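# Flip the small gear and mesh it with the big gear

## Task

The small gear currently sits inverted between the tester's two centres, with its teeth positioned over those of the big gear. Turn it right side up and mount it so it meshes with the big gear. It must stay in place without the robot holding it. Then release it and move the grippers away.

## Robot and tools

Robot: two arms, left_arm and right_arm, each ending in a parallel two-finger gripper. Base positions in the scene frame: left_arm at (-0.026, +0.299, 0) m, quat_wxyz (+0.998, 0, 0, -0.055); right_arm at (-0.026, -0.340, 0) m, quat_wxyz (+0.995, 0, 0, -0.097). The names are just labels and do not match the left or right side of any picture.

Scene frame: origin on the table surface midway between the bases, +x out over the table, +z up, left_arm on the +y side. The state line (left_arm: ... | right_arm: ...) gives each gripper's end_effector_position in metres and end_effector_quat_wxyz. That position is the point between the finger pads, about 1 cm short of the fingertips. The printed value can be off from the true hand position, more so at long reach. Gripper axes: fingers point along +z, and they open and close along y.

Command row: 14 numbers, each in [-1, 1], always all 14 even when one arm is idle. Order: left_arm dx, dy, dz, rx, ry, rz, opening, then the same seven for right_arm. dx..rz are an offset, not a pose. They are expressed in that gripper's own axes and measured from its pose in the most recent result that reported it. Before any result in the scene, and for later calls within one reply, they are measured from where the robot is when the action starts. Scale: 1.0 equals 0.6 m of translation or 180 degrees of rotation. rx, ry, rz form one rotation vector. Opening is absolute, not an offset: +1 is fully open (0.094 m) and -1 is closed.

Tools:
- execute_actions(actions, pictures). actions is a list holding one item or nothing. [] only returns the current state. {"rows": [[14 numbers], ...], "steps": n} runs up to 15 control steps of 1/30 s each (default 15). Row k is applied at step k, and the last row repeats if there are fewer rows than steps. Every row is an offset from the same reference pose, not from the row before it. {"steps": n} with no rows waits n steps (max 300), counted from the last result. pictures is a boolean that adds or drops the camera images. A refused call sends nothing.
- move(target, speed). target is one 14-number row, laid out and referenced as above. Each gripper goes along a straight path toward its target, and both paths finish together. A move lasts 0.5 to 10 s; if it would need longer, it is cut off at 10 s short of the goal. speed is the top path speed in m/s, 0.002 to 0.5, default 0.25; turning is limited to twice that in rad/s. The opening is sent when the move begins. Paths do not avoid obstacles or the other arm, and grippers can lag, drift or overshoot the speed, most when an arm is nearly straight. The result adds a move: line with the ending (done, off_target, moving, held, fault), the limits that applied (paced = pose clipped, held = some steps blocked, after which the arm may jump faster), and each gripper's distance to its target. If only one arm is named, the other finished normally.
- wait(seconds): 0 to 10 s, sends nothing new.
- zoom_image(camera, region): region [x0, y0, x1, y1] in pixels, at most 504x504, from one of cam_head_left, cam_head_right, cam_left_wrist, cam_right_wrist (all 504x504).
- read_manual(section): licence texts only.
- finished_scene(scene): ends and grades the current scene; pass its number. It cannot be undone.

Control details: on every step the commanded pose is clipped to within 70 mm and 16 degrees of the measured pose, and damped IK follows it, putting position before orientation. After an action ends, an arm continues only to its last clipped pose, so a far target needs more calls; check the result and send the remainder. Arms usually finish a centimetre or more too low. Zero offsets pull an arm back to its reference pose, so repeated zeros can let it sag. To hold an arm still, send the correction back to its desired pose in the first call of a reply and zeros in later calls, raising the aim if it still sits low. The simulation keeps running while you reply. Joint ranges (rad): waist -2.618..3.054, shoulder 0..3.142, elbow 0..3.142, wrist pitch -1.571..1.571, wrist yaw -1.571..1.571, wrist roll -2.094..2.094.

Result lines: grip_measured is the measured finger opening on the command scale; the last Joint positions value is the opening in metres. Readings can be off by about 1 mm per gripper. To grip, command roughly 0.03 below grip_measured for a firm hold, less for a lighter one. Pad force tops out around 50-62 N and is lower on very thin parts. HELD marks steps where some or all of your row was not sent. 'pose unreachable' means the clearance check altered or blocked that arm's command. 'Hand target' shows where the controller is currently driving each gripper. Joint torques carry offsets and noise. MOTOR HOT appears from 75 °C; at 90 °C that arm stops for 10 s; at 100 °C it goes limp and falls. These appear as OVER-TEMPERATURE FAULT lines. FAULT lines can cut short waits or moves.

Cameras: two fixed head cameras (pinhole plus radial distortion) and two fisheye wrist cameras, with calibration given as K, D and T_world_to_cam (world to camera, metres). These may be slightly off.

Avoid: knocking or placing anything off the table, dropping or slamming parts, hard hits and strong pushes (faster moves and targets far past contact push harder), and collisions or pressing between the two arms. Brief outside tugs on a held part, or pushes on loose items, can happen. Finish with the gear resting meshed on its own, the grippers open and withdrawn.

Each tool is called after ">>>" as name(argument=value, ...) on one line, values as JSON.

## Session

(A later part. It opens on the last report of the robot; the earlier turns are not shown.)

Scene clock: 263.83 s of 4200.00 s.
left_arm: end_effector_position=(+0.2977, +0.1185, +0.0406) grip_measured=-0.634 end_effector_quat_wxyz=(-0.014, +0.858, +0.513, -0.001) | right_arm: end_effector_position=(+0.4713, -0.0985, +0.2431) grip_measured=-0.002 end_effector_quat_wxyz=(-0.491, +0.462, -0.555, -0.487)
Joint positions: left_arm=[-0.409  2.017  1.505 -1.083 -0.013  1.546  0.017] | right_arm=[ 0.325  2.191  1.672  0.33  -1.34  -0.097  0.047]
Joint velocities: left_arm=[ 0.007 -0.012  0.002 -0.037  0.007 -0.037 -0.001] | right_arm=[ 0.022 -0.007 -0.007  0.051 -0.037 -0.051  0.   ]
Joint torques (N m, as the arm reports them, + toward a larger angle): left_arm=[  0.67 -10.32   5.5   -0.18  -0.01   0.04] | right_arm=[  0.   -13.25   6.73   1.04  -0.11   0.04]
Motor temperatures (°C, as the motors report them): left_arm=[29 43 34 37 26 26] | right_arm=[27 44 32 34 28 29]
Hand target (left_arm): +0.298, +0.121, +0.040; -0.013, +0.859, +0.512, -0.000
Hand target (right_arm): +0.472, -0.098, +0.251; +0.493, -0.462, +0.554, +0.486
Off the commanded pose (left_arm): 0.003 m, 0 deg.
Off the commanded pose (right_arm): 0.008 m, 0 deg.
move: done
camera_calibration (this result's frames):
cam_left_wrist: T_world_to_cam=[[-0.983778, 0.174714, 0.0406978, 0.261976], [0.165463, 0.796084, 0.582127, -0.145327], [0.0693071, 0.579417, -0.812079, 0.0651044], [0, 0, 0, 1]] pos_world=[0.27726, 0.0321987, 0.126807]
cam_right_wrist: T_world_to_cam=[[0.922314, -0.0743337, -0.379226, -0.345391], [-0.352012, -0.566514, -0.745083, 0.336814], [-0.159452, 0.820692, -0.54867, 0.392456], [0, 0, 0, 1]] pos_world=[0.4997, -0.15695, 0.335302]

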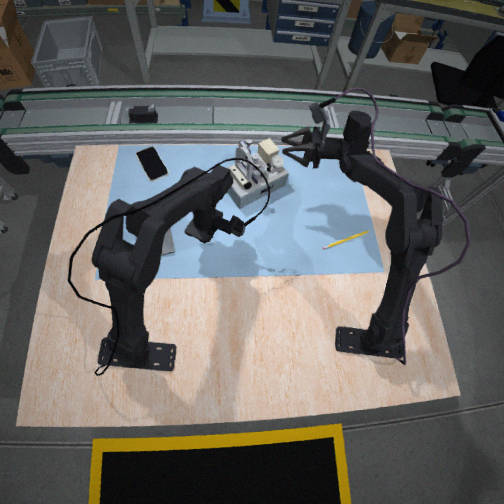

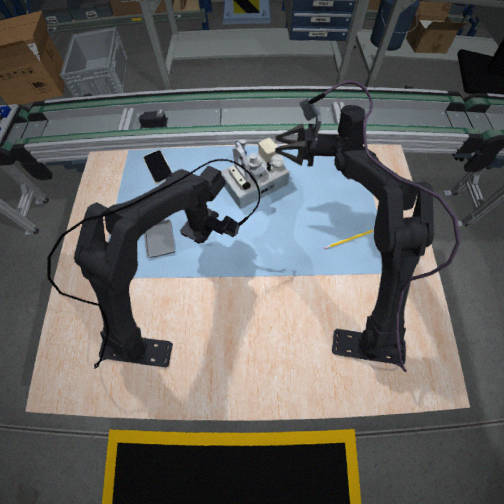

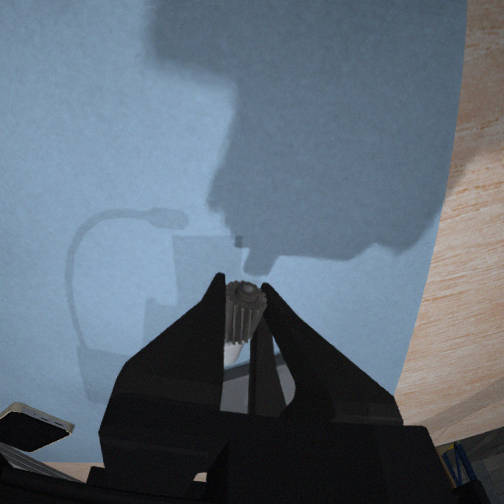

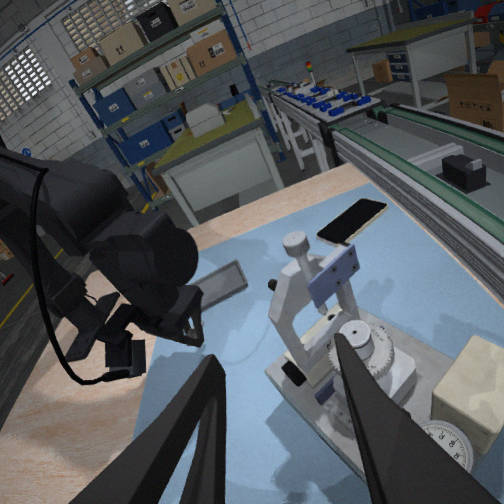

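>>> move(target=[-0.04,0,0.048,0,0,0,-0.67,-0.014,0,0,0,0,0,0], speed=0.02)

>>> move(target=[0,0,0,0,0,0,-0.5,-0.014,0,0,0,0,0,0])

>>> move(target=[0,0,-0.08,0,0,0,-0.4,-0.014,0,0,0,0,0,0], speed=0.08)

>>> move(target=[0.033,0,-0.015,0,0,-0.99,-0.4,-0.014,0,0,0,0,0,0], speed=0.5)

Scene clock: 273.17 s of 4200.00 s.
left_arm: end_effector_position=(+0.2884, +0.1021, +0.0150) grip_measured=-0.634 end_effector_quat_wxyz=(-0.016, +0.857, +0.514, +0.001) | right_arm: end_effector_position=(+0.4713, -0.0985, +0.2431) grip_measured=-0.002 end_effector_quat_wxyz=(-0.490, +0.461, -0.556, -0.488)
Joint positions: left_arm=[-0.461  2.053  1.451 -0.998 -0.016  1.49   0.017] | right_arm=[ 0.325  2.191  1.672  0.33  -1.34  -0.094  0.047]
Joint velocities: left_arm=[ 0.002 -0.012  0.017  0.081 -0.007 -0.051  0.   ] | right_arm=[-0.002 -0.007 -0.007 -0.007 -0.022  0.037 -0.   ]
Joint torques (N m, as the arm reports them, + toward a larger angle): left_arm=[ -1.03 -10.01   4.92  -0.14   0.03  -0.05] | right_arm=[  0.   -13.22   6.75   1.05  -0.1    0.06]
Motor temperatures (°C, as the motors report them): left_arm=[29 42 34 36 26 26] | right_arm=[27 43 33 33 28 29]
Hand target (left_arm): +0.286, +0.099, +0.011; -0.014, +0.858, +0.513, -0.001
Hand target (right_arm): +0.472, -0.098, +0.251; +0.492, -0.462, +0.555, +0.487
Off the commanded pose (left_arm): 0.006 m, 0 deg.
Off the commanded pose (right_arm): 0.008 m, 0 deg.
After step 90, 4.23 s passed at rest.
move: done
camera_calibration (this result's frames):
cam_left_wrist: T_world_to_cam=[[-0.984395, 0.170831, 0.0422222, 0.257248], [0.162842, 0.793396, 0.58652, -0.11492], [0.0666968, 0.584243, -0.808833, 0.054702], [0, 0, 0, 1]] pos_world=[0.268299, 0.0152717, 0.100786]
cam_right_wrist: T_world_to_cam=[[0.921004, -0.0743633, -0.382389, -0.344017], [-0.354628, -0.566289, -0.744013, 0.337775], [-0.161216, 0.820845, -0.547926, 0.393098], [0, 0, 0, 1]] pos_world=[0.499999, -0.156977, 0.335149]

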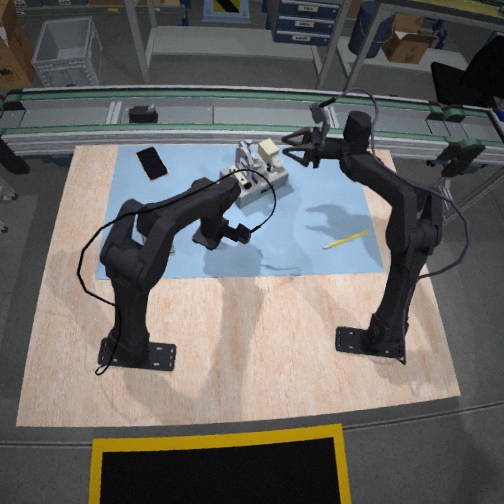

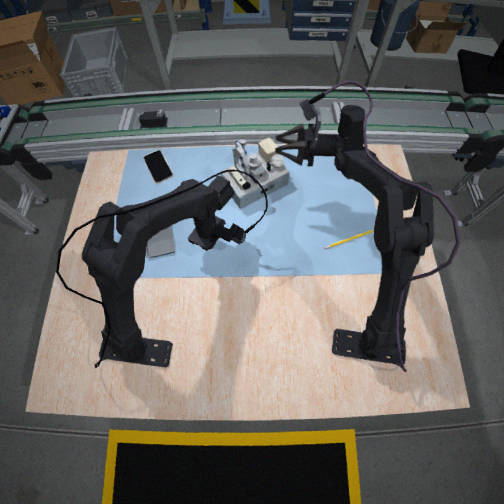

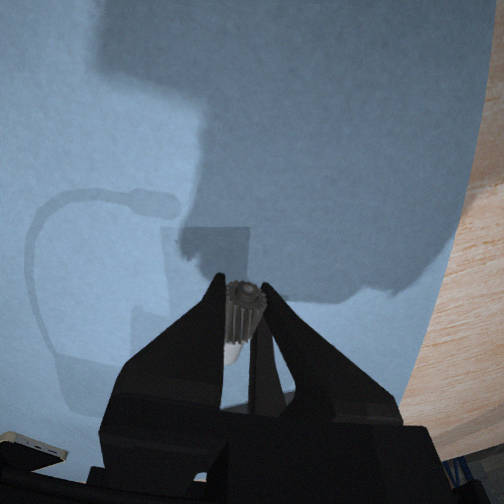

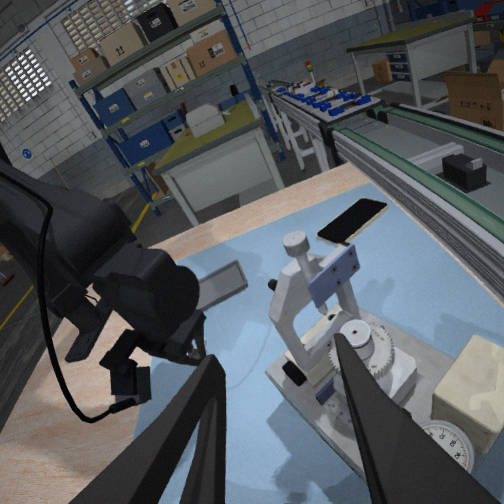

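Scene clock: 273.87 s of 4200.00 s.
left_arm: end_effector_position=(+0.2872, +0.1029, +0.0151) grip_measured=-0.503 end_effector_quat_wxyz=(-0.019, +0.857, +0.514, -0.001) | right_arm: end_effector_position=(+0.4713, -0.0985, +0.2431) grip_measured=-0.002 end_effector_quat_wxyz=(-0.490, +0.460, -0.557, -0.489)
Joint positions: left_arm=[-0.461  2.053  1.451 -1.003 -0.016  1.489  0.023] | right_arm=[ 0.325  2.191  1.672  0.33  -1.34  -0.091  0.047]
Joint velocities: left_arm=[ 0.002 -0.002 -0.002  0.022 -0.022  0.022  0.   ] | right_arm=[-0.017 -0.007 -0.007 -0.022 -0.051 -0.022  0.001]
Joint torques (N m, as the arm reports them, + toward a larger angle): left_arm=[ -0.13 -10.23   6.35  -0.27  -0.02  -0.01] | right_arm=[  0.   -13.22   6.77   1.05  -0.1    0.08]
Motor temperatures (°C, as the motors report them): left_arm=[29 42 34 36 26 26] | right_arm=[27 43 33 33 28 29]
Hand target (left_arm): +0.288, +0.102, +0.015; -0.016, +0.857, +0.515, +0.001
Hand target (right_arm): +0.472, -0.098, +0.251; +0.491, -0.461, +0.556, +0.488
Off the commanded pose (left_arm): 0.001 m, 0 deg.
Off the commanded pose (right_arm): 0.008 m, 0 deg.
move: done
camera_calibration (this result's frames):
cam_left_wrist: T_world_to_cam=[[-0.984245, 0.170317, 0.0474788, 0.255868], [0.165361, 0.791638, 0.588188, -0.115929], [0.0625921, 0.586772, -0.80733, 0.0552661], [0, 0, 0, 1]] pos_world=[0.267547, 0.0157669, 0.100658]
cam_right_wrist: T_world_to_cam=[[0.919829, -0.0743729, -0.385204, -0.34278], [-0.356959, -0.566026, -0.743098, 0.338677], [-0.162769, 0.821026, -0.547196, 0.39367], [0, 0, 0, 1]] pos_world=[0.50027, -0.157007, 0.335044]

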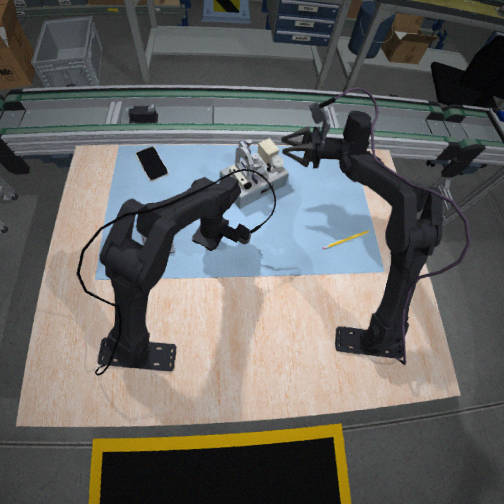

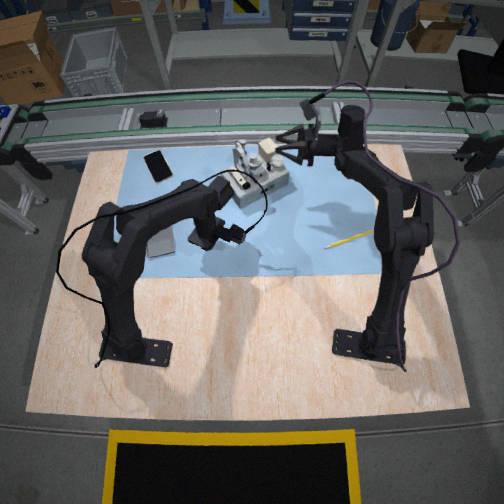

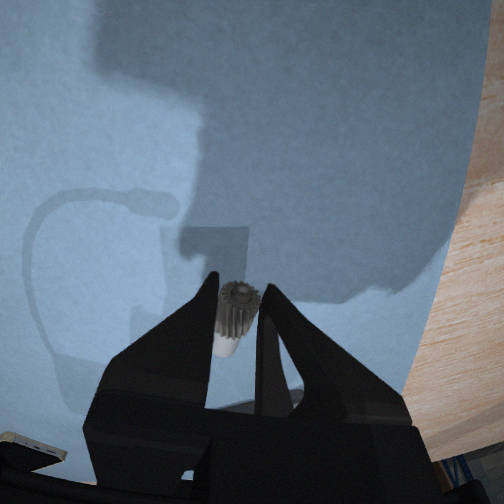

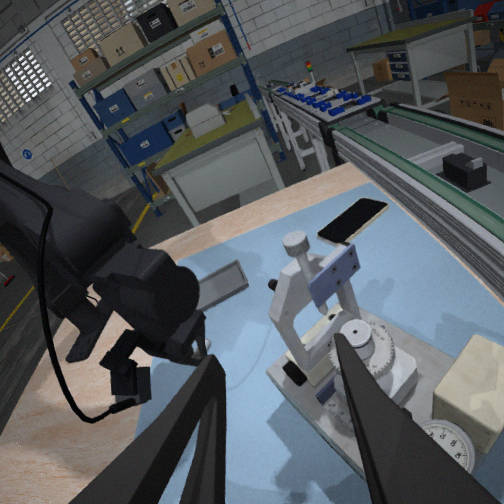

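Scene clock: 275.00 s of 4200.00 s.
left_arm: end_effector_position=(+0.2831, +0.1055, +0.0489) grip_measured=-0.402 end_effector_quat_wxyz=(-0.035, +0.857, +0.514, -0.008) | right_arm: end_effector_position=(+0.4713, -0.0985, +0.2430) grip_measured=-0.002 end_effector_quat_wxyz=(-0.489, +0.459, -0.557, -0.490)
Joint positions: left_arm=[-0.461  2.03   1.555 -1.166 -0.016  1.489  0.028] | right_arm=[ 0.325  2.191  1.672  0.329 -1.34  -0.088  0.047]
Joint velocities: left_arm=[-0.007 -0.002 -0.002 -0.051 -0.007 -0.037  0.002] | right_arm=[ 0.007 -0.017 -0.007  0.037 -0.022  0.051  0.   ]
Joint torques (N m, as the arm reports them, + toward a larger angle): left_arm=[ -0.41 -11.72   8.67  -0.41   0.01   0.  ] | right_arm=[  0.   -13.21   6.78   1.03  -0.1    0.04]
Motor temperatures (°C, as the motors report them): left_arm=[29 43 34 36 26 26] | right_arm=[27 43 33 33 28 29]
Hand target (left_arm): +0.288, +0.101, +0.063; -0.019, +0.857, +0.514, -0.001
Hand target (right_arm): +0.472, -0.098, +0.251; +0.490, -0.460, +0.556, +0.489
Off the commanded pose (left_arm): 0.016 m, 2 deg.
Off the commanded pose (right_arm): 0.008 m, 0 deg.
move: off_target (left_arm)
camera_calibration (this result's frames):
cam_left_wrist: T_world_to_cam=[[-0.982341, 0.169094, 0.080089, 0.247852], [0.183069, 0.780267, 0.598054, -0.141497], [0.0386364, 0.602155, -0.797444, 0.085976], [0, 0, 0, 1]] pos_world=[0.266057, 0.0167243, 0.133334]
cam_right_wrist: T_world_to_cam=[[0.918353, -0.0744204, -0.388703, -0.341256], [-0.359849, -0.565838, -0.741847, 0.339684], [-0.164734, 0.821151, -0.546418, 0.394374], [0, 0, 0, 1]] pos_world=[0.500595, -0.157031, 0.33484]

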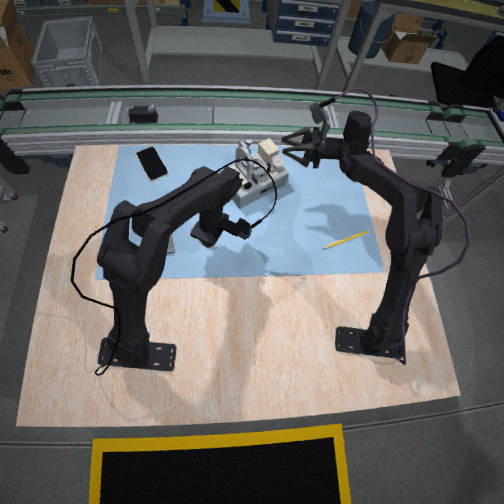

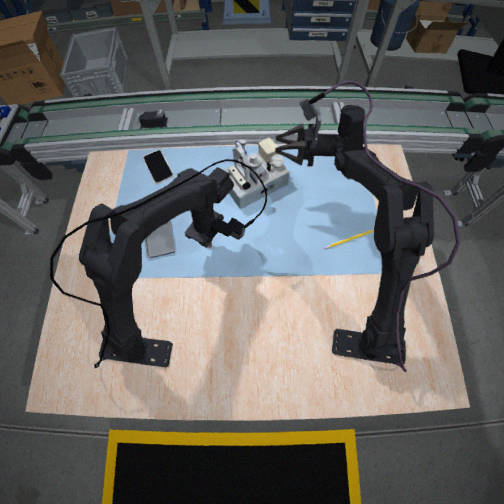

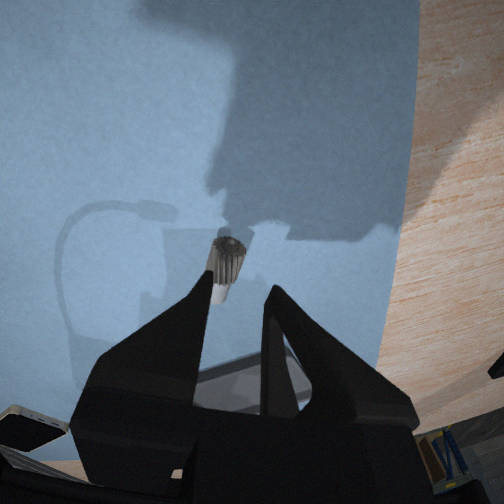

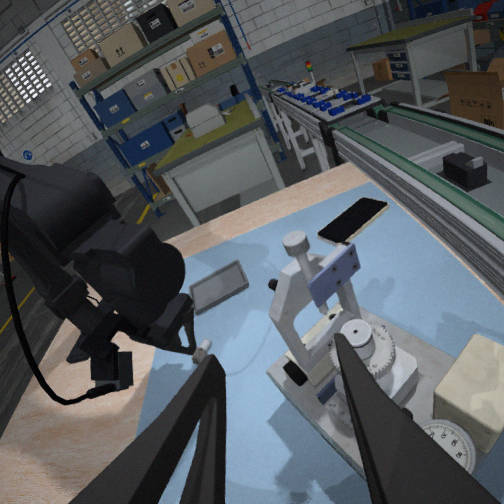

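Scene clock: 278.87 s of 4200.00 s.
left_arm: end_effector_position=(+0.2885, +0.1220, +0.0492) grip_measured=-0.402 end_effector_quat_wxyz=(-0.015, -0.495, +0.868, +0.041) | right_arm: end_effector_position=(+0.4713, -0.0985, +0.2429) grip_measured=-0.002 end_effector_quat_wxyz=(-0.488, +0.458, -0.558, -0.490)
Joint positions: left_arm=[-0.414  2.03   1.555 -1.182 -0.015 -1.561  0.028] | right_arm=[ 0.325  2.191  1.672  0.328 -1.34  -0.085  0.047]
Joint velocities: left_arm=[-0.002 -0.002 -0.007 -0.051  0.007  0.007 -0.001] | right_arm=[-0.017 -0.017 -0.017  0.081  0.037 -0.007 -0.001]
Joint torques (N m, as the arm reports them, + toward a larger angle): left_arm=[  0.29 -10.98   8.41  -0.49  -0.07  -0.06] | right_arm=[ -0.01 -13.2    6.79   1.03  -0.11   0.04]
Motor temperatures (°C, as the motors report them): left_arm=[29 43 34 35 26 26] | right_arm=[27 43 33 33 28 29]
Hand target (left_arm): +0.293, +0.122, +0.058; -0.009, -0.501, +0.865, +0.034
Hand target (right_arm): +0.472, -0.098, +0.251; +0.489, -0.459, +0.557, +0.490
Off the commanded pose (left_arm): 0.010 m, 1 deg.
Off the commanded pose (right_arm): 0.008 m, 0 deg.
move: done
camera_calibration (this result's frames):
cam_left_wrist: T_world_to_cam=[[0.975199, -0.214412, -0.0548972, -0.261001], [-0.153231, -0.833037, 0.531573, 0.141571], [-0.159707, -0.509978, -0.845232, 0.271316], [0, 0, 0, 1]] pos_world=[0.319552, 0.200338, 0.139741]
cam_right_wrist: T_world_to_cam=[[0.916861, -0.0744489, -0.392204, -0.339714], [-0.362744, -0.565579, -0.740633, 0.340745], [-0.166683, 0.821327, -0.545563, 0.395078], [0, 0, 0, 1]] pos_world=[0.500926, -0.157061, 0.33467]

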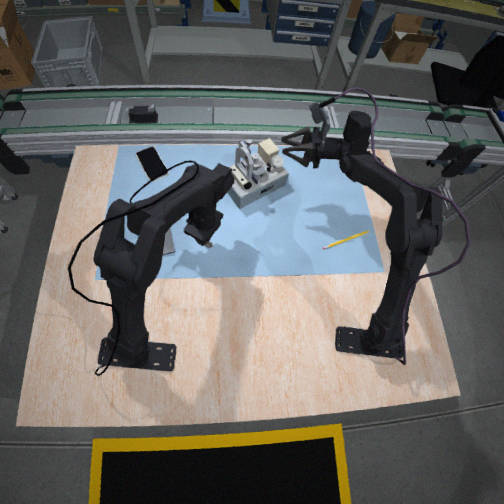

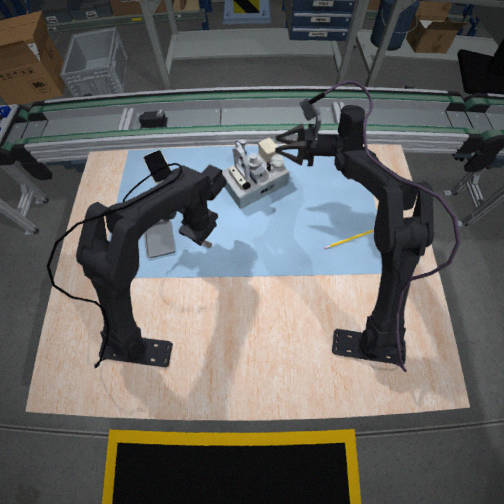

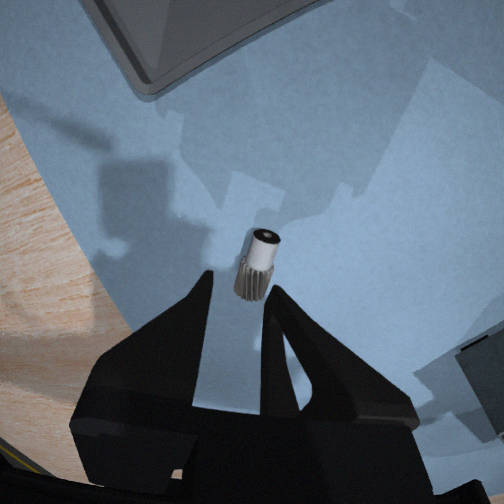

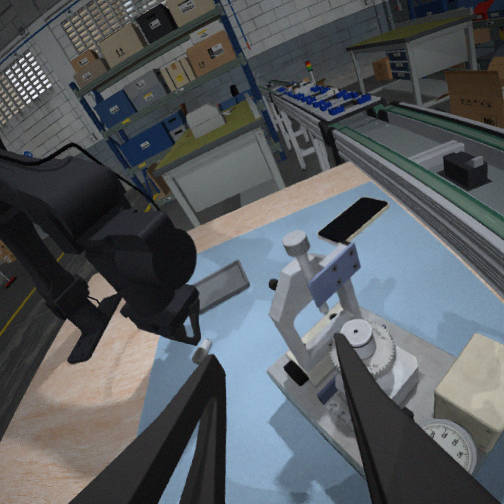

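>>> move(target=[0.022,-0.022,0.01,0.03,0,-0.012,-0.4,-0.014,0,0,0,0,0,0], speed=0.05)

Scene clock: 290.00 s of 4200.00 s.
left_arm: end_effector_position=(+0.2937, +0.1065, +0.0325) grip_measured=-0.402 end_effector_quat_wxyz=(+0.003, -0.511, +0.860, +0.012) | right_arm: end_effector_position=(+0.4713, -0.0985, +0.2429) grip_measured=-0.002 end_effector_quat_wxyz=(-0.487, +0.457, -0.559, -0.491)
Joint positions: left_arm=[-0.443  2.03   1.49  -1.05  -0.015 -1.625  0.028] | right_arm=[ 0.325  2.191  1.672  0.328 -1.34  -0.081  0.047]
Joint velocities: left_arm=[ 0.007 -0.017 -0.012  0.007  0.022 -0.007  0.001] | right_arm=[ 0.002 -0.022  0.007  0.007  0.007  0.007 -0.   ]
Joint torques (N m, as the arm reports them, + toward a larger angle): left_arm=[ -0.59 -12.62   5.16  -0.28   0.     0.01] | right_arm=[ -0.02 -13.19   6.78   1.04  -0.11   0.04]
Motor temperatures (°C, as the motors report them): left_arm=[29 43 35 35 26 26] | right_arm=[27 42 33 33 28 29]
Hand target (left_arm): +0.292, +0.104, +0.042; +0.008, -0.511, +0.860, +0.000
Hand target (right_arm): +0.472, -0.098, +0.251; +0.488, -0.458, +0.558, +0.491
Off the commanded pose (left_arm): 0.010 m, 2 deg.
Off the commanded pose (right_arm): 0.008 m, 0 deg.
move: done
camera_calibration (this result's frames):
cam_left_wrist: T_world_to_cam=[[0.983464, -0.180807, 0.010387, -0.278481], [-0.156761, -0.821142, 0.548773, 0.137506], [-0.0906927, -0.541326, -0.835907, 0.232924], [0, 0, 0, 1]] pos_world=[0.316556, 0.188649, 0.122136]
cam_right_wrist: T_world_to_cam=[[0.915357, -0.0744955, -0.395692, -0.338181], [-0.365625, -0.56539, -0.73936, 0.341743], [-0.168641, 0.821453, -0.544771, 0.395775], [0, 0, 0, 1]] pos_world=[0.50125, -0.157085, 0.334463]

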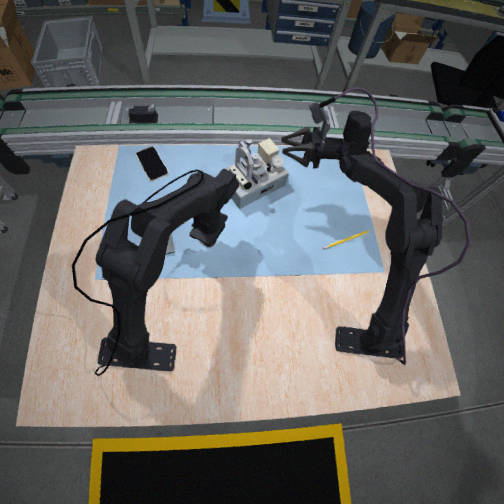

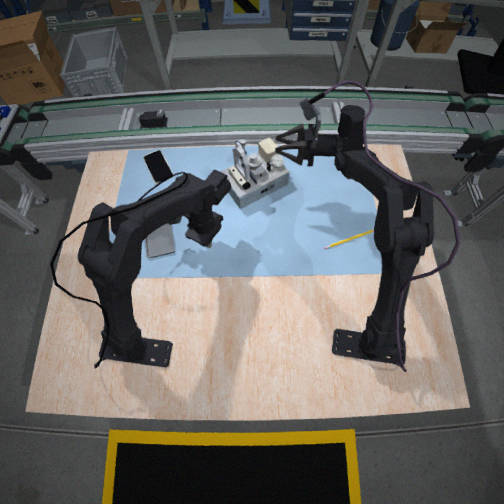

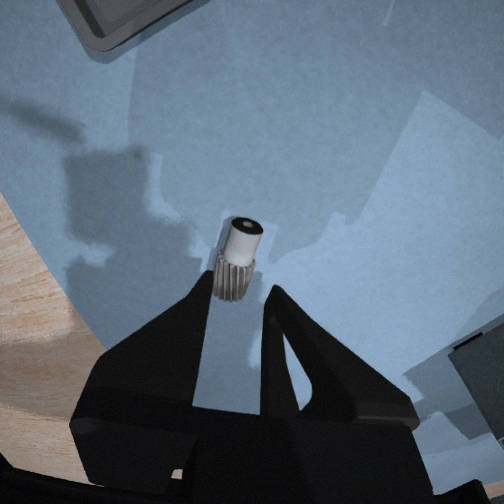

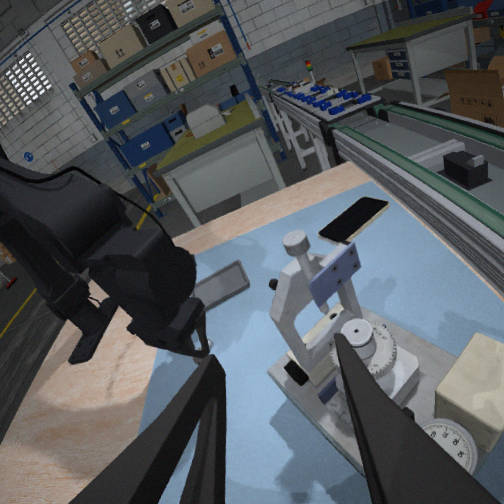

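>>> move(target=[-0.006,0.005,0.029,0,0,0,-0.4,-0.014,0,0,0,0,0,0], speed=0.02)

Scene clock: 293.60 s of 4200.00 s.
left_arm: end_effector_position=(+0.2937, +0.1082, +0.0175) grip_measured=-0.402 end_effector_quat_wxyz=(+0.004, -0.510, +0.860, +0.009) | right_arm: end_effector_position=(+0.4713, -0.0985, +0.2428) grip_measured=-0.002 end_effector_quat_wxyz=(-0.486, +0.456, -0.560, -0.492)
Joint positions: left_arm=[-0.439  2.039  1.442 -0.985 -0.015 -1.62   0.028] | right_arm=[ 0.325  2.191  1.672  0.327 -1.34  -0.078  0.047]
Joint velocities: left_arm=[ 0.007 -0.012  0.007 -0.11   0.007  0.007 -0.   ] | right_arm=[ 0.007 -0.002  0.002  0.022 -0.051 -0.022  0.001]
Joint torques (N m, as the arm reports them, + toward a larger angle): left_arm=[  0.56 -10.22   5.31  -0.26  -0.01  -0.06] | right_arm=[  0.   -13.18   6.81   1.04  -0.11   0.04]
Motor temperatures (°C, as the motors report them): left_arm=[29 43 34 35 26 26] | right_arm=[27 42 33 33 28 29]
Hand target (left_arm): +0.293, +0.112, +0.015; +0.003, -0.511, +0.860, +0.012
Hand target (right_arm): +0.472, -0.098, +0.251; +0.487, -0.457, +0.559, +0.491
Off the commanded pose (left_arm): 0.004 m, 0 deg.
Off the commanded pose (right_arm): 0.008 m, 0 deg.
move: done
camera_calibration (this result's frames):
cam_left_wrist: T_world_to_cam=[[0.983115, -0.18226, 0.0163312, -0.277874], [-0.160987, -0.819019, 0.550718, 0.148081], [-0.0869986, -0.544048, -0.834532, 0.220478], [0, 0, 0, 1]] pos_world=[0.316203, 0.190586, 0.106983]
cam_right_wrist: T_world_to_cam=[[0.913991, -0.0745218, -0.398831, -0.336786], [-0.368222, -0.565164, -0.738243, 0.342684], [-0.17039, 0.821606, -0.543995, 0.396402], [0, 0, 0, 1]] pos_world=[0.501547, -0.157112, 0.334304]

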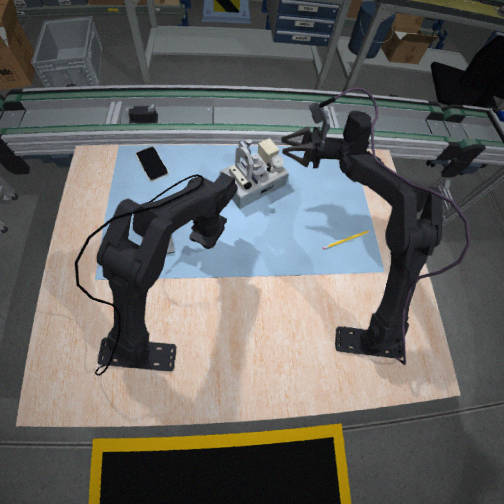

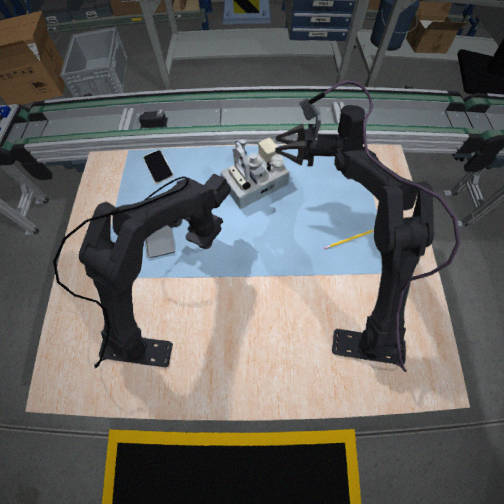

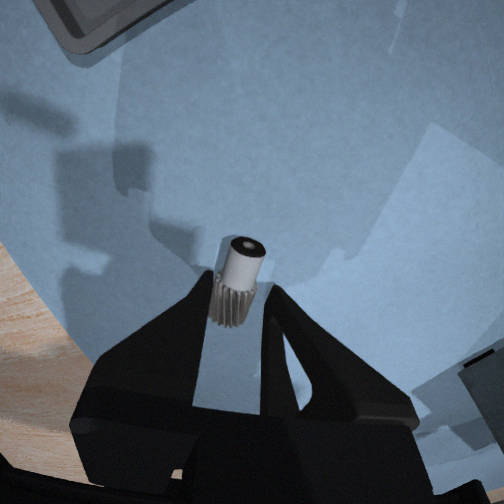

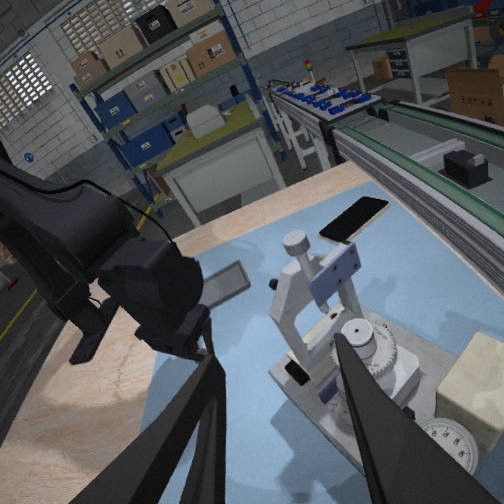

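>>> move(target=[-0.014,0.007,0.007,0,0,0,-0.4,-0.014,0,0,0,0,0,0], speed=0.02)

>>> move(target=[0,0,0,0,0,0,-0.67,-0.014,0,0,0,0,0,0])

>>> move(target=[0,0,-0.2,0,0,0.67,-0.67,-0.014,0,0,0,0,0,0], speed=0.4)

>>> move(target=[-0.12,0.2,-0.06,0,-0.51,0,-0.67,-0.014,0,0,0,0,0,0], speed=0.3)

Scene clock: 302.33 s of 4200.00 s.
left_arm: end_effector_position=(+0.2956, +0.1116, +0.0147) grip_measured=-0.402 end_effector_quat_wxyz=(+0.002, -0.508, +0.861, +0.006) | right_arm: end_effector_position=(+0.4712, -0.0985, +0.2427) grip_measured=-0.002 end_effector_quat_wxyz=(-0.485, +0.455, -0.561, -0.493)
Joint positions: left_arm=[-0.426  2.039  1.43  -0.969 -0.01  -1.603  0.028] | right_arm=[ 0.325  2.191  1.672  0.326 -1.34  -0.075  0.047]
Joint velocities: left_arm=[-0.007  0.007  0.007  0.037 -0.022  0.037 -0.   ] | right_arm=[-0.007 -0.017  0.017 -0.007  0.037 -0.007 -0.001]
Joint torques (N m, as the arm reports them, + toward a larger angle): left_arm=[  0.89 -10.48   4.25  -0.13  -0.11   0.08] | right_arm=[ -0.01 -13.18   6.82   1.05  -0.11   0.04]
Motor temperatures (°C, as the motors report them): left_arm=[29 43 34 35 26 26] | right_arm=[27 42 33 33 28 29]
Hand target (left_arm): +0.294, +0.118, +0.014; +0.004, -0.510, +0.860, +0.009
Hand target (right_arm): +0.472, -0.098, +0.251; +0.486, -0.456, +0.560, +0.492
Off the commanded pose (left_arm): 0.006 m, 0 deg.
Off the commanded pose (right_arm): 0.008 m, 0 deg.
After step 120, 4.00 s passed at rest.
move: done
camera_calibration (this result's frames):
cam_left_wrist: T_world_to_cam=[[0.982419, -0.185843, 0.0177791, -0.278463], [-0.164192, -0.814769, 0.556051, 0.153109], [-0.0888524, -0.549194, -0.830958, 0.221214], [0, 0, 0, 1]] pos_world=[0.318362, 0.194487, 0.103634]
cam_right_wrist: T_world_to_cam=[[0.912463, -0.0745675, -0.402308, -0.335245], [-0.371094, -0.564974, -0.736949, 0.343673], [-0.172341, 0.821732, -0.543189, 0.397093], [0, 0, 0, 1]] pos_world=[0.501869, -0.157136, 0.334094]

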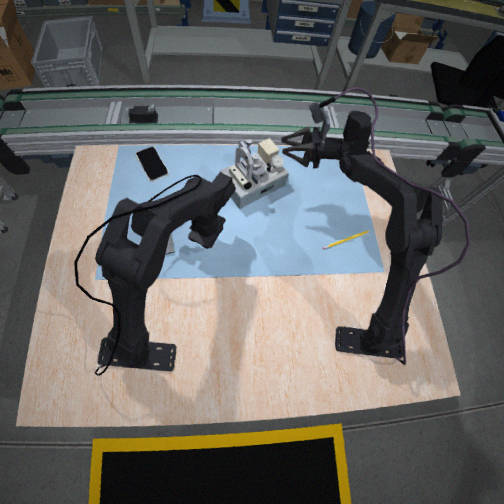

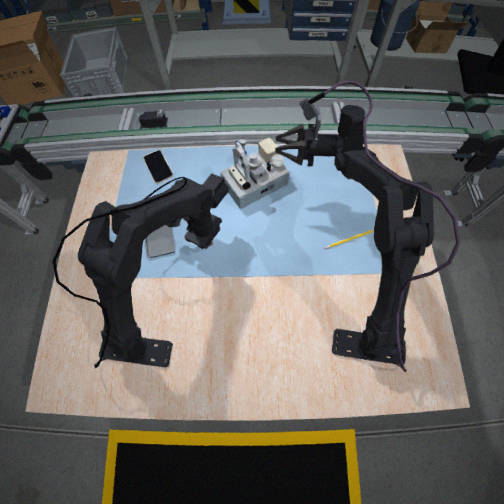

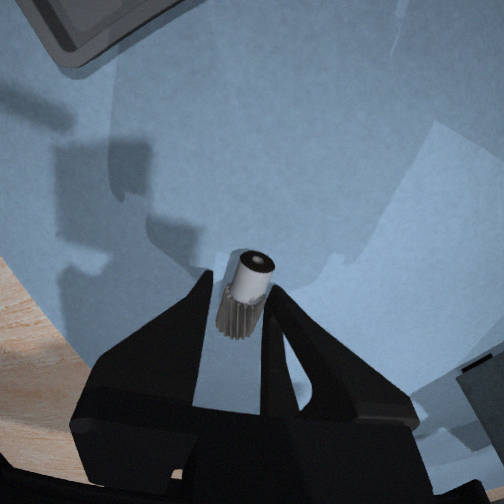

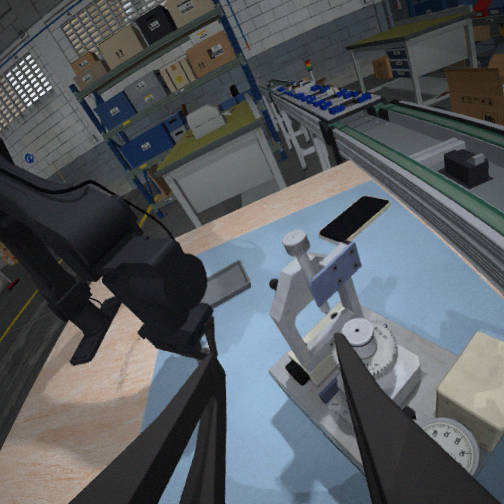

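Scene clock: 303.03 s of 4200.00 s.
left_arm: end_effector_position=(+0.2969, +0.1108, +0.0147) grip_measured=-0.638 end_effector_quat_wxyz=(+0.004, -0.508, +0.861, +0.003) | right_arm: end_effector_position=(+0.4712, -0.0985, +0.2427) grip_measured=-0.002 end_effector_quat_wxyz=(-0.484, +0.454, -0.562, -0.494)
Joint positions: left_arm=[-0.426  2.039  1.43  -0.963 -0.01  -1.602  0.017] | right_arm=[ 0.325  2.191  1.672  0.326 -1.34  -0.072  0.047]
Joint velocities: left_arm=[-0.002 -0.007  0.012 -0.051  0.007 -0.022  0.001] | right_arm=[-0.022  0.007  0.002  0.037 -0.066  0.007 -0.002]
Joint torques (N m, as the arm reports them, + toward a larger angle): left_arm=[-0.15 -9.88  6.47 -0.24  0.02 -0.01] | right_arm=[ -0.02 -13.16   6.82   1.03  -0.11   0.03]
Motor temperatures (°C, as the motors report them): left_arm=[29 43 34 35 26 26] | right_arm=[27 42 33 33 28 29]
Hand target (left_arm): +0.296, +0.112, +0.015; +0.003, -0.508, +0.861, +0.006
Hand target (right_arm): +0.472, -0.098, +0.251; +0.485, -0.455, +0.561, +0.493
Off the commanded pose (left_arm): 0.002 m, 0 deg.
Off the commanded pose (right_arm): 0.008 m, 0 deg.
move: done
camera_calibration (this result's frames):
cam_left_wrist: T_world_to_cam=[[0.982239, -0.186153, 0.0235093, -0.279885], [-0.167422, -0.812969, 0.557719, 0.153432], [-0.084709, -0.551749, -0.829697, 0.219931], [0, 0, 0, 1]] pos_world=[0.319232, 0.193981, 0.103485]
cam_right_wrist: T_world_to_cam=[[0.911074, -0.0745926, -0.405438, -0.333843], [-0.373683, -0.564748, -0.735813, 0.344606], [-0.174084, 0.821886, -0.542401, 0.397714], [0, 0, 0, 1]] pos_world=[0.502165, -0.157163, 0.333933]

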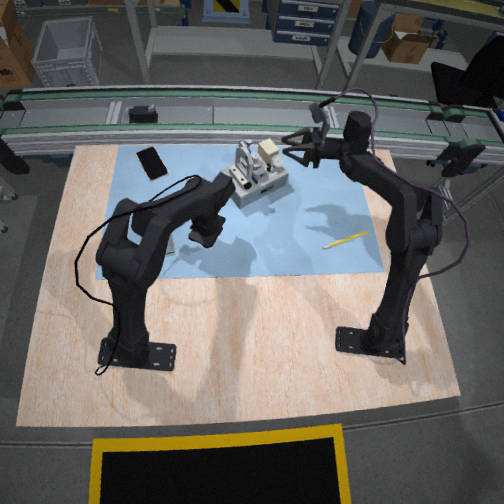

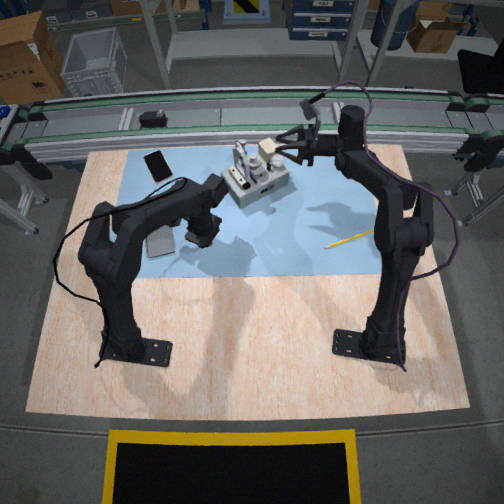

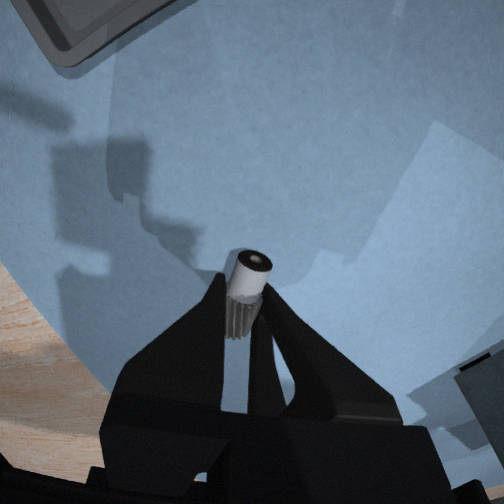

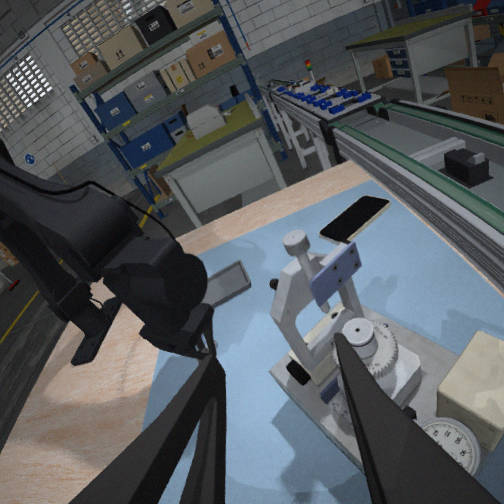

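Scene clock: 306.33 s of 4200.00 s.
left_arm: end_effector_position=(+0.2918, +0.1128, +0.1189) grip_measured=-0.638 end_effector_quat_wxyz=(-0.025, +0.490, +0.871, +0.006) | right_arm: end_effector_position=(+0.4712, -0.0985, +0.2426) grip_measured=-0.002 end_effector_quat_wxyz=(-0.483, +0.453, -0.563, -0.495)
Joint positions: left_arm=[-0.429  1.995  1.786 -1.411 -0.01   0.487  0.017] | right_arm=[ 0.325  2.191  1.672  0.325 -1.34  -0.069  0.047]
Joint velocities: left_arm=[-0.002 -0.007 -0.002  0.051 -0.051 -0.007 -0.001] | right_arm=[ 0.012 -0.012 -0.002  0.022  0.051 -0.095  0.001]
Joint torques (N m, as the arm reports them, + toward a larger angle): left_arm=[ -0.65 -11.64   9.43  -0.37  -0.04   0.04] | right_arm=[ -0.02 -13.15   6.83   1.04  -0.11   0.04]
Motor temperatures (°C, as the motors report them): left_arm=[29 43 34 35 26 26] | right_arm=[27 42 33 33 28 29]
Hand target (left_arm): +0.296, +0.108, +0.135; -0.001, +0.496, +0.868, +0.005
Hand target (right_arm): +0.472, -0.098, +0.251; +0.484, -0.454, +0.562, +0.494
Off the commanded pose (left_arm): 0.017 m, 3 deg.
Off the commanded pose (right_arm): 0.009 m, 0 deg.
move: off_target (left_arm)
camera_calibration (this result's frames):
cam_left_wrist: T_world_to_cam=[[-0.649472, -0.76011, 0.0204705, 0.264344], [-0.596046, 0.525636, 0.60699, 0.0643254], [-0.472139, 0.382022, -0.794446, 0.310542], [0, 0, 0, 1]] pos_world=[0.356644, 0.0484849, 0.202253]
cam_right_wrist: T_world_to_cam=[[0.909209, -0.0746585, -0.409591, -0.331992], [-0.377112, -0.564562, -0.734205, 0.345747], [-0.176425, 0.822007, -0.541459, 0.398532], [0, 0, 0, 1]] pos_world=[0.502546, -0.157187, 0.333657]

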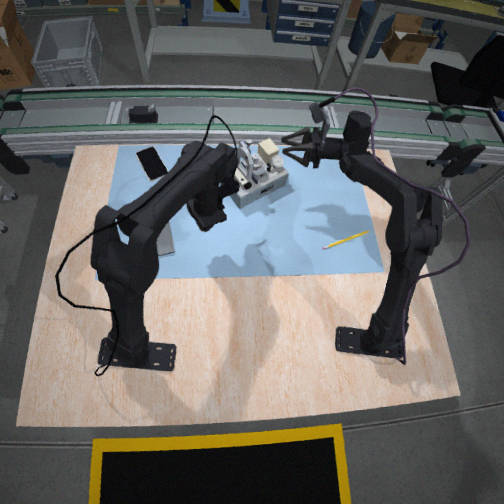

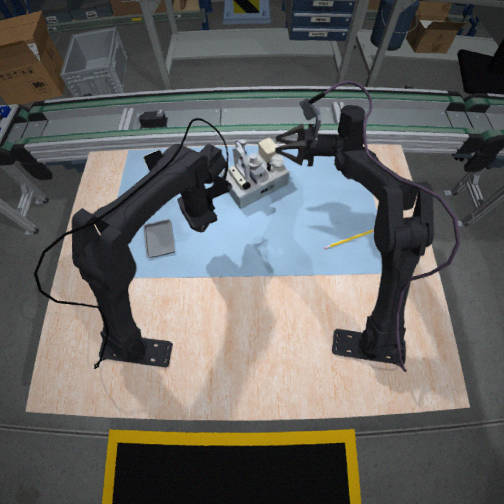

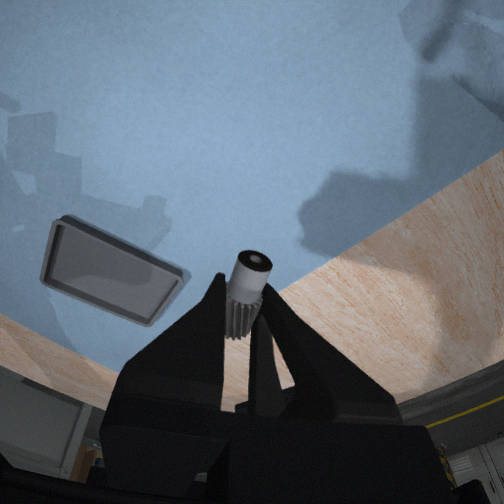

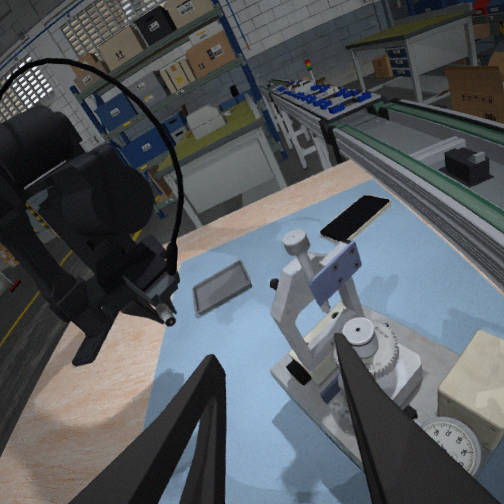

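Scene clock: 309.87 s of 4200.00 s.
left_arm: end_effector_position=(+0.4331, +0.1122, +0.1474) grip_measured=-0.638 end_effector_quat_wxyz=(+0.597, +0.351, +0.630, -0.351) | right_arm: end_effector_position=(+0.4712, -0.0985, +0.2424) grip_measured=-0.002 end_effector_quat_wxyz=(-0.482, +0.452, -0.564, -0.496)
Joint positions: left_arm=[0.016 2.04  0.919 1.05  0.945 0.033 0.017] | right_arm=[ 0.325  2.191  1.672  0.324 -1.34  -0.065  0.047]
Joint velocities: left_arm=[-0.017  0.007 -0.022  0.037  0.022  0.051 -0.   ] | right_arm=[-0.007  0.002  0.012 -0.066 -0.037 -0.037 -0.002]
Joint torques (N m, as the arm reports them, + toward a larger angle): left_arm=[ 0.13 -9.92  5.23  1.29  0.17 -0.03] | right_arm=[ -0.03 -13.14   6.85   1.04  -0.11   0.04]
Motor temperatures (°C, as the motors report them): left_arm=[29 43 34 35 26 26] | right_arm=[27 42 33 33 28 29]
Hand target (left_arm): +0.430, +0.112, +0.151; +0.603, +0.356, +0.622, -0.352
Hand target (right_arm): +0.472, -0.098, +0.251; +0.483, -0.453, +0.563, +0.495
Off the commanded pose (left_arm): 0.002 m, 2 deg.
Off the commanded pose (right_arm): 0.009 m, 0 deg.
move: done
camera_calibration (this result's frames):
cam_left_wrist: T_world_to_cam=[[-0.816264, -0.470451, 0.335245, 0.34836], [-0.530641, 0.381246, -0.757015, 0.320505], [0.228328, -0.795819, -0.560838, 0.194549], [0, 0, 0, 1]] pos_world=[0.410006, 0.196521, 0.234952]
cam_right_wrist: T_world_to_cam=[[0.907325, -0.0747241, -0.413736, -0.330135], [-0.380534, -0.564375, -0.732581, 0.346881], [-0.178761, 0.82213, -0.540507, 0.399344], [0, 0, 0, 1]] pos_world=[0.502927, -0.157211, 0.333378]

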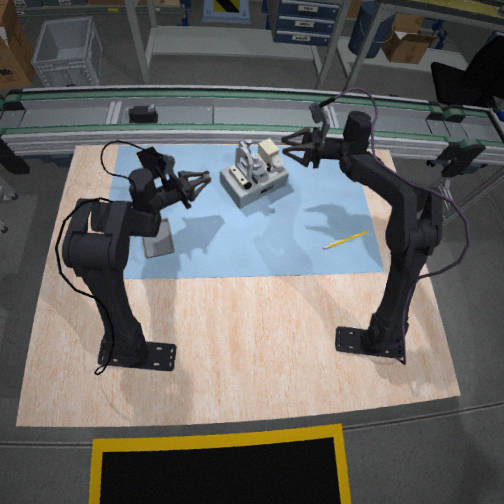

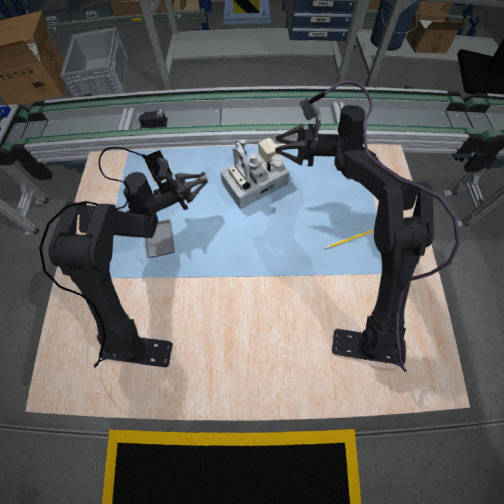

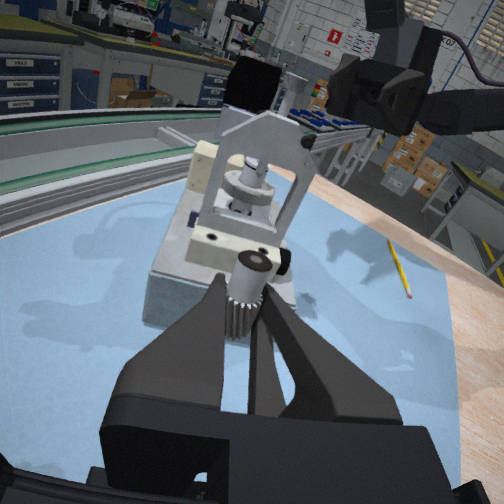

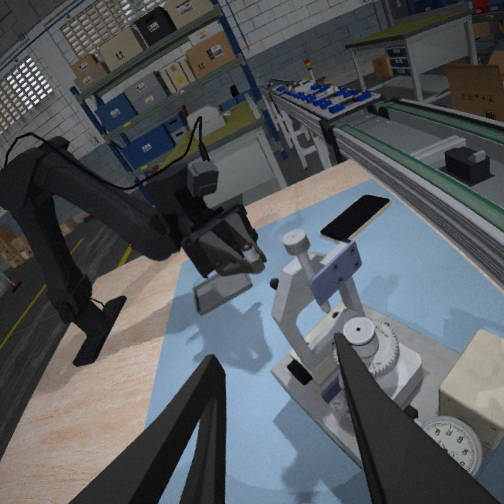

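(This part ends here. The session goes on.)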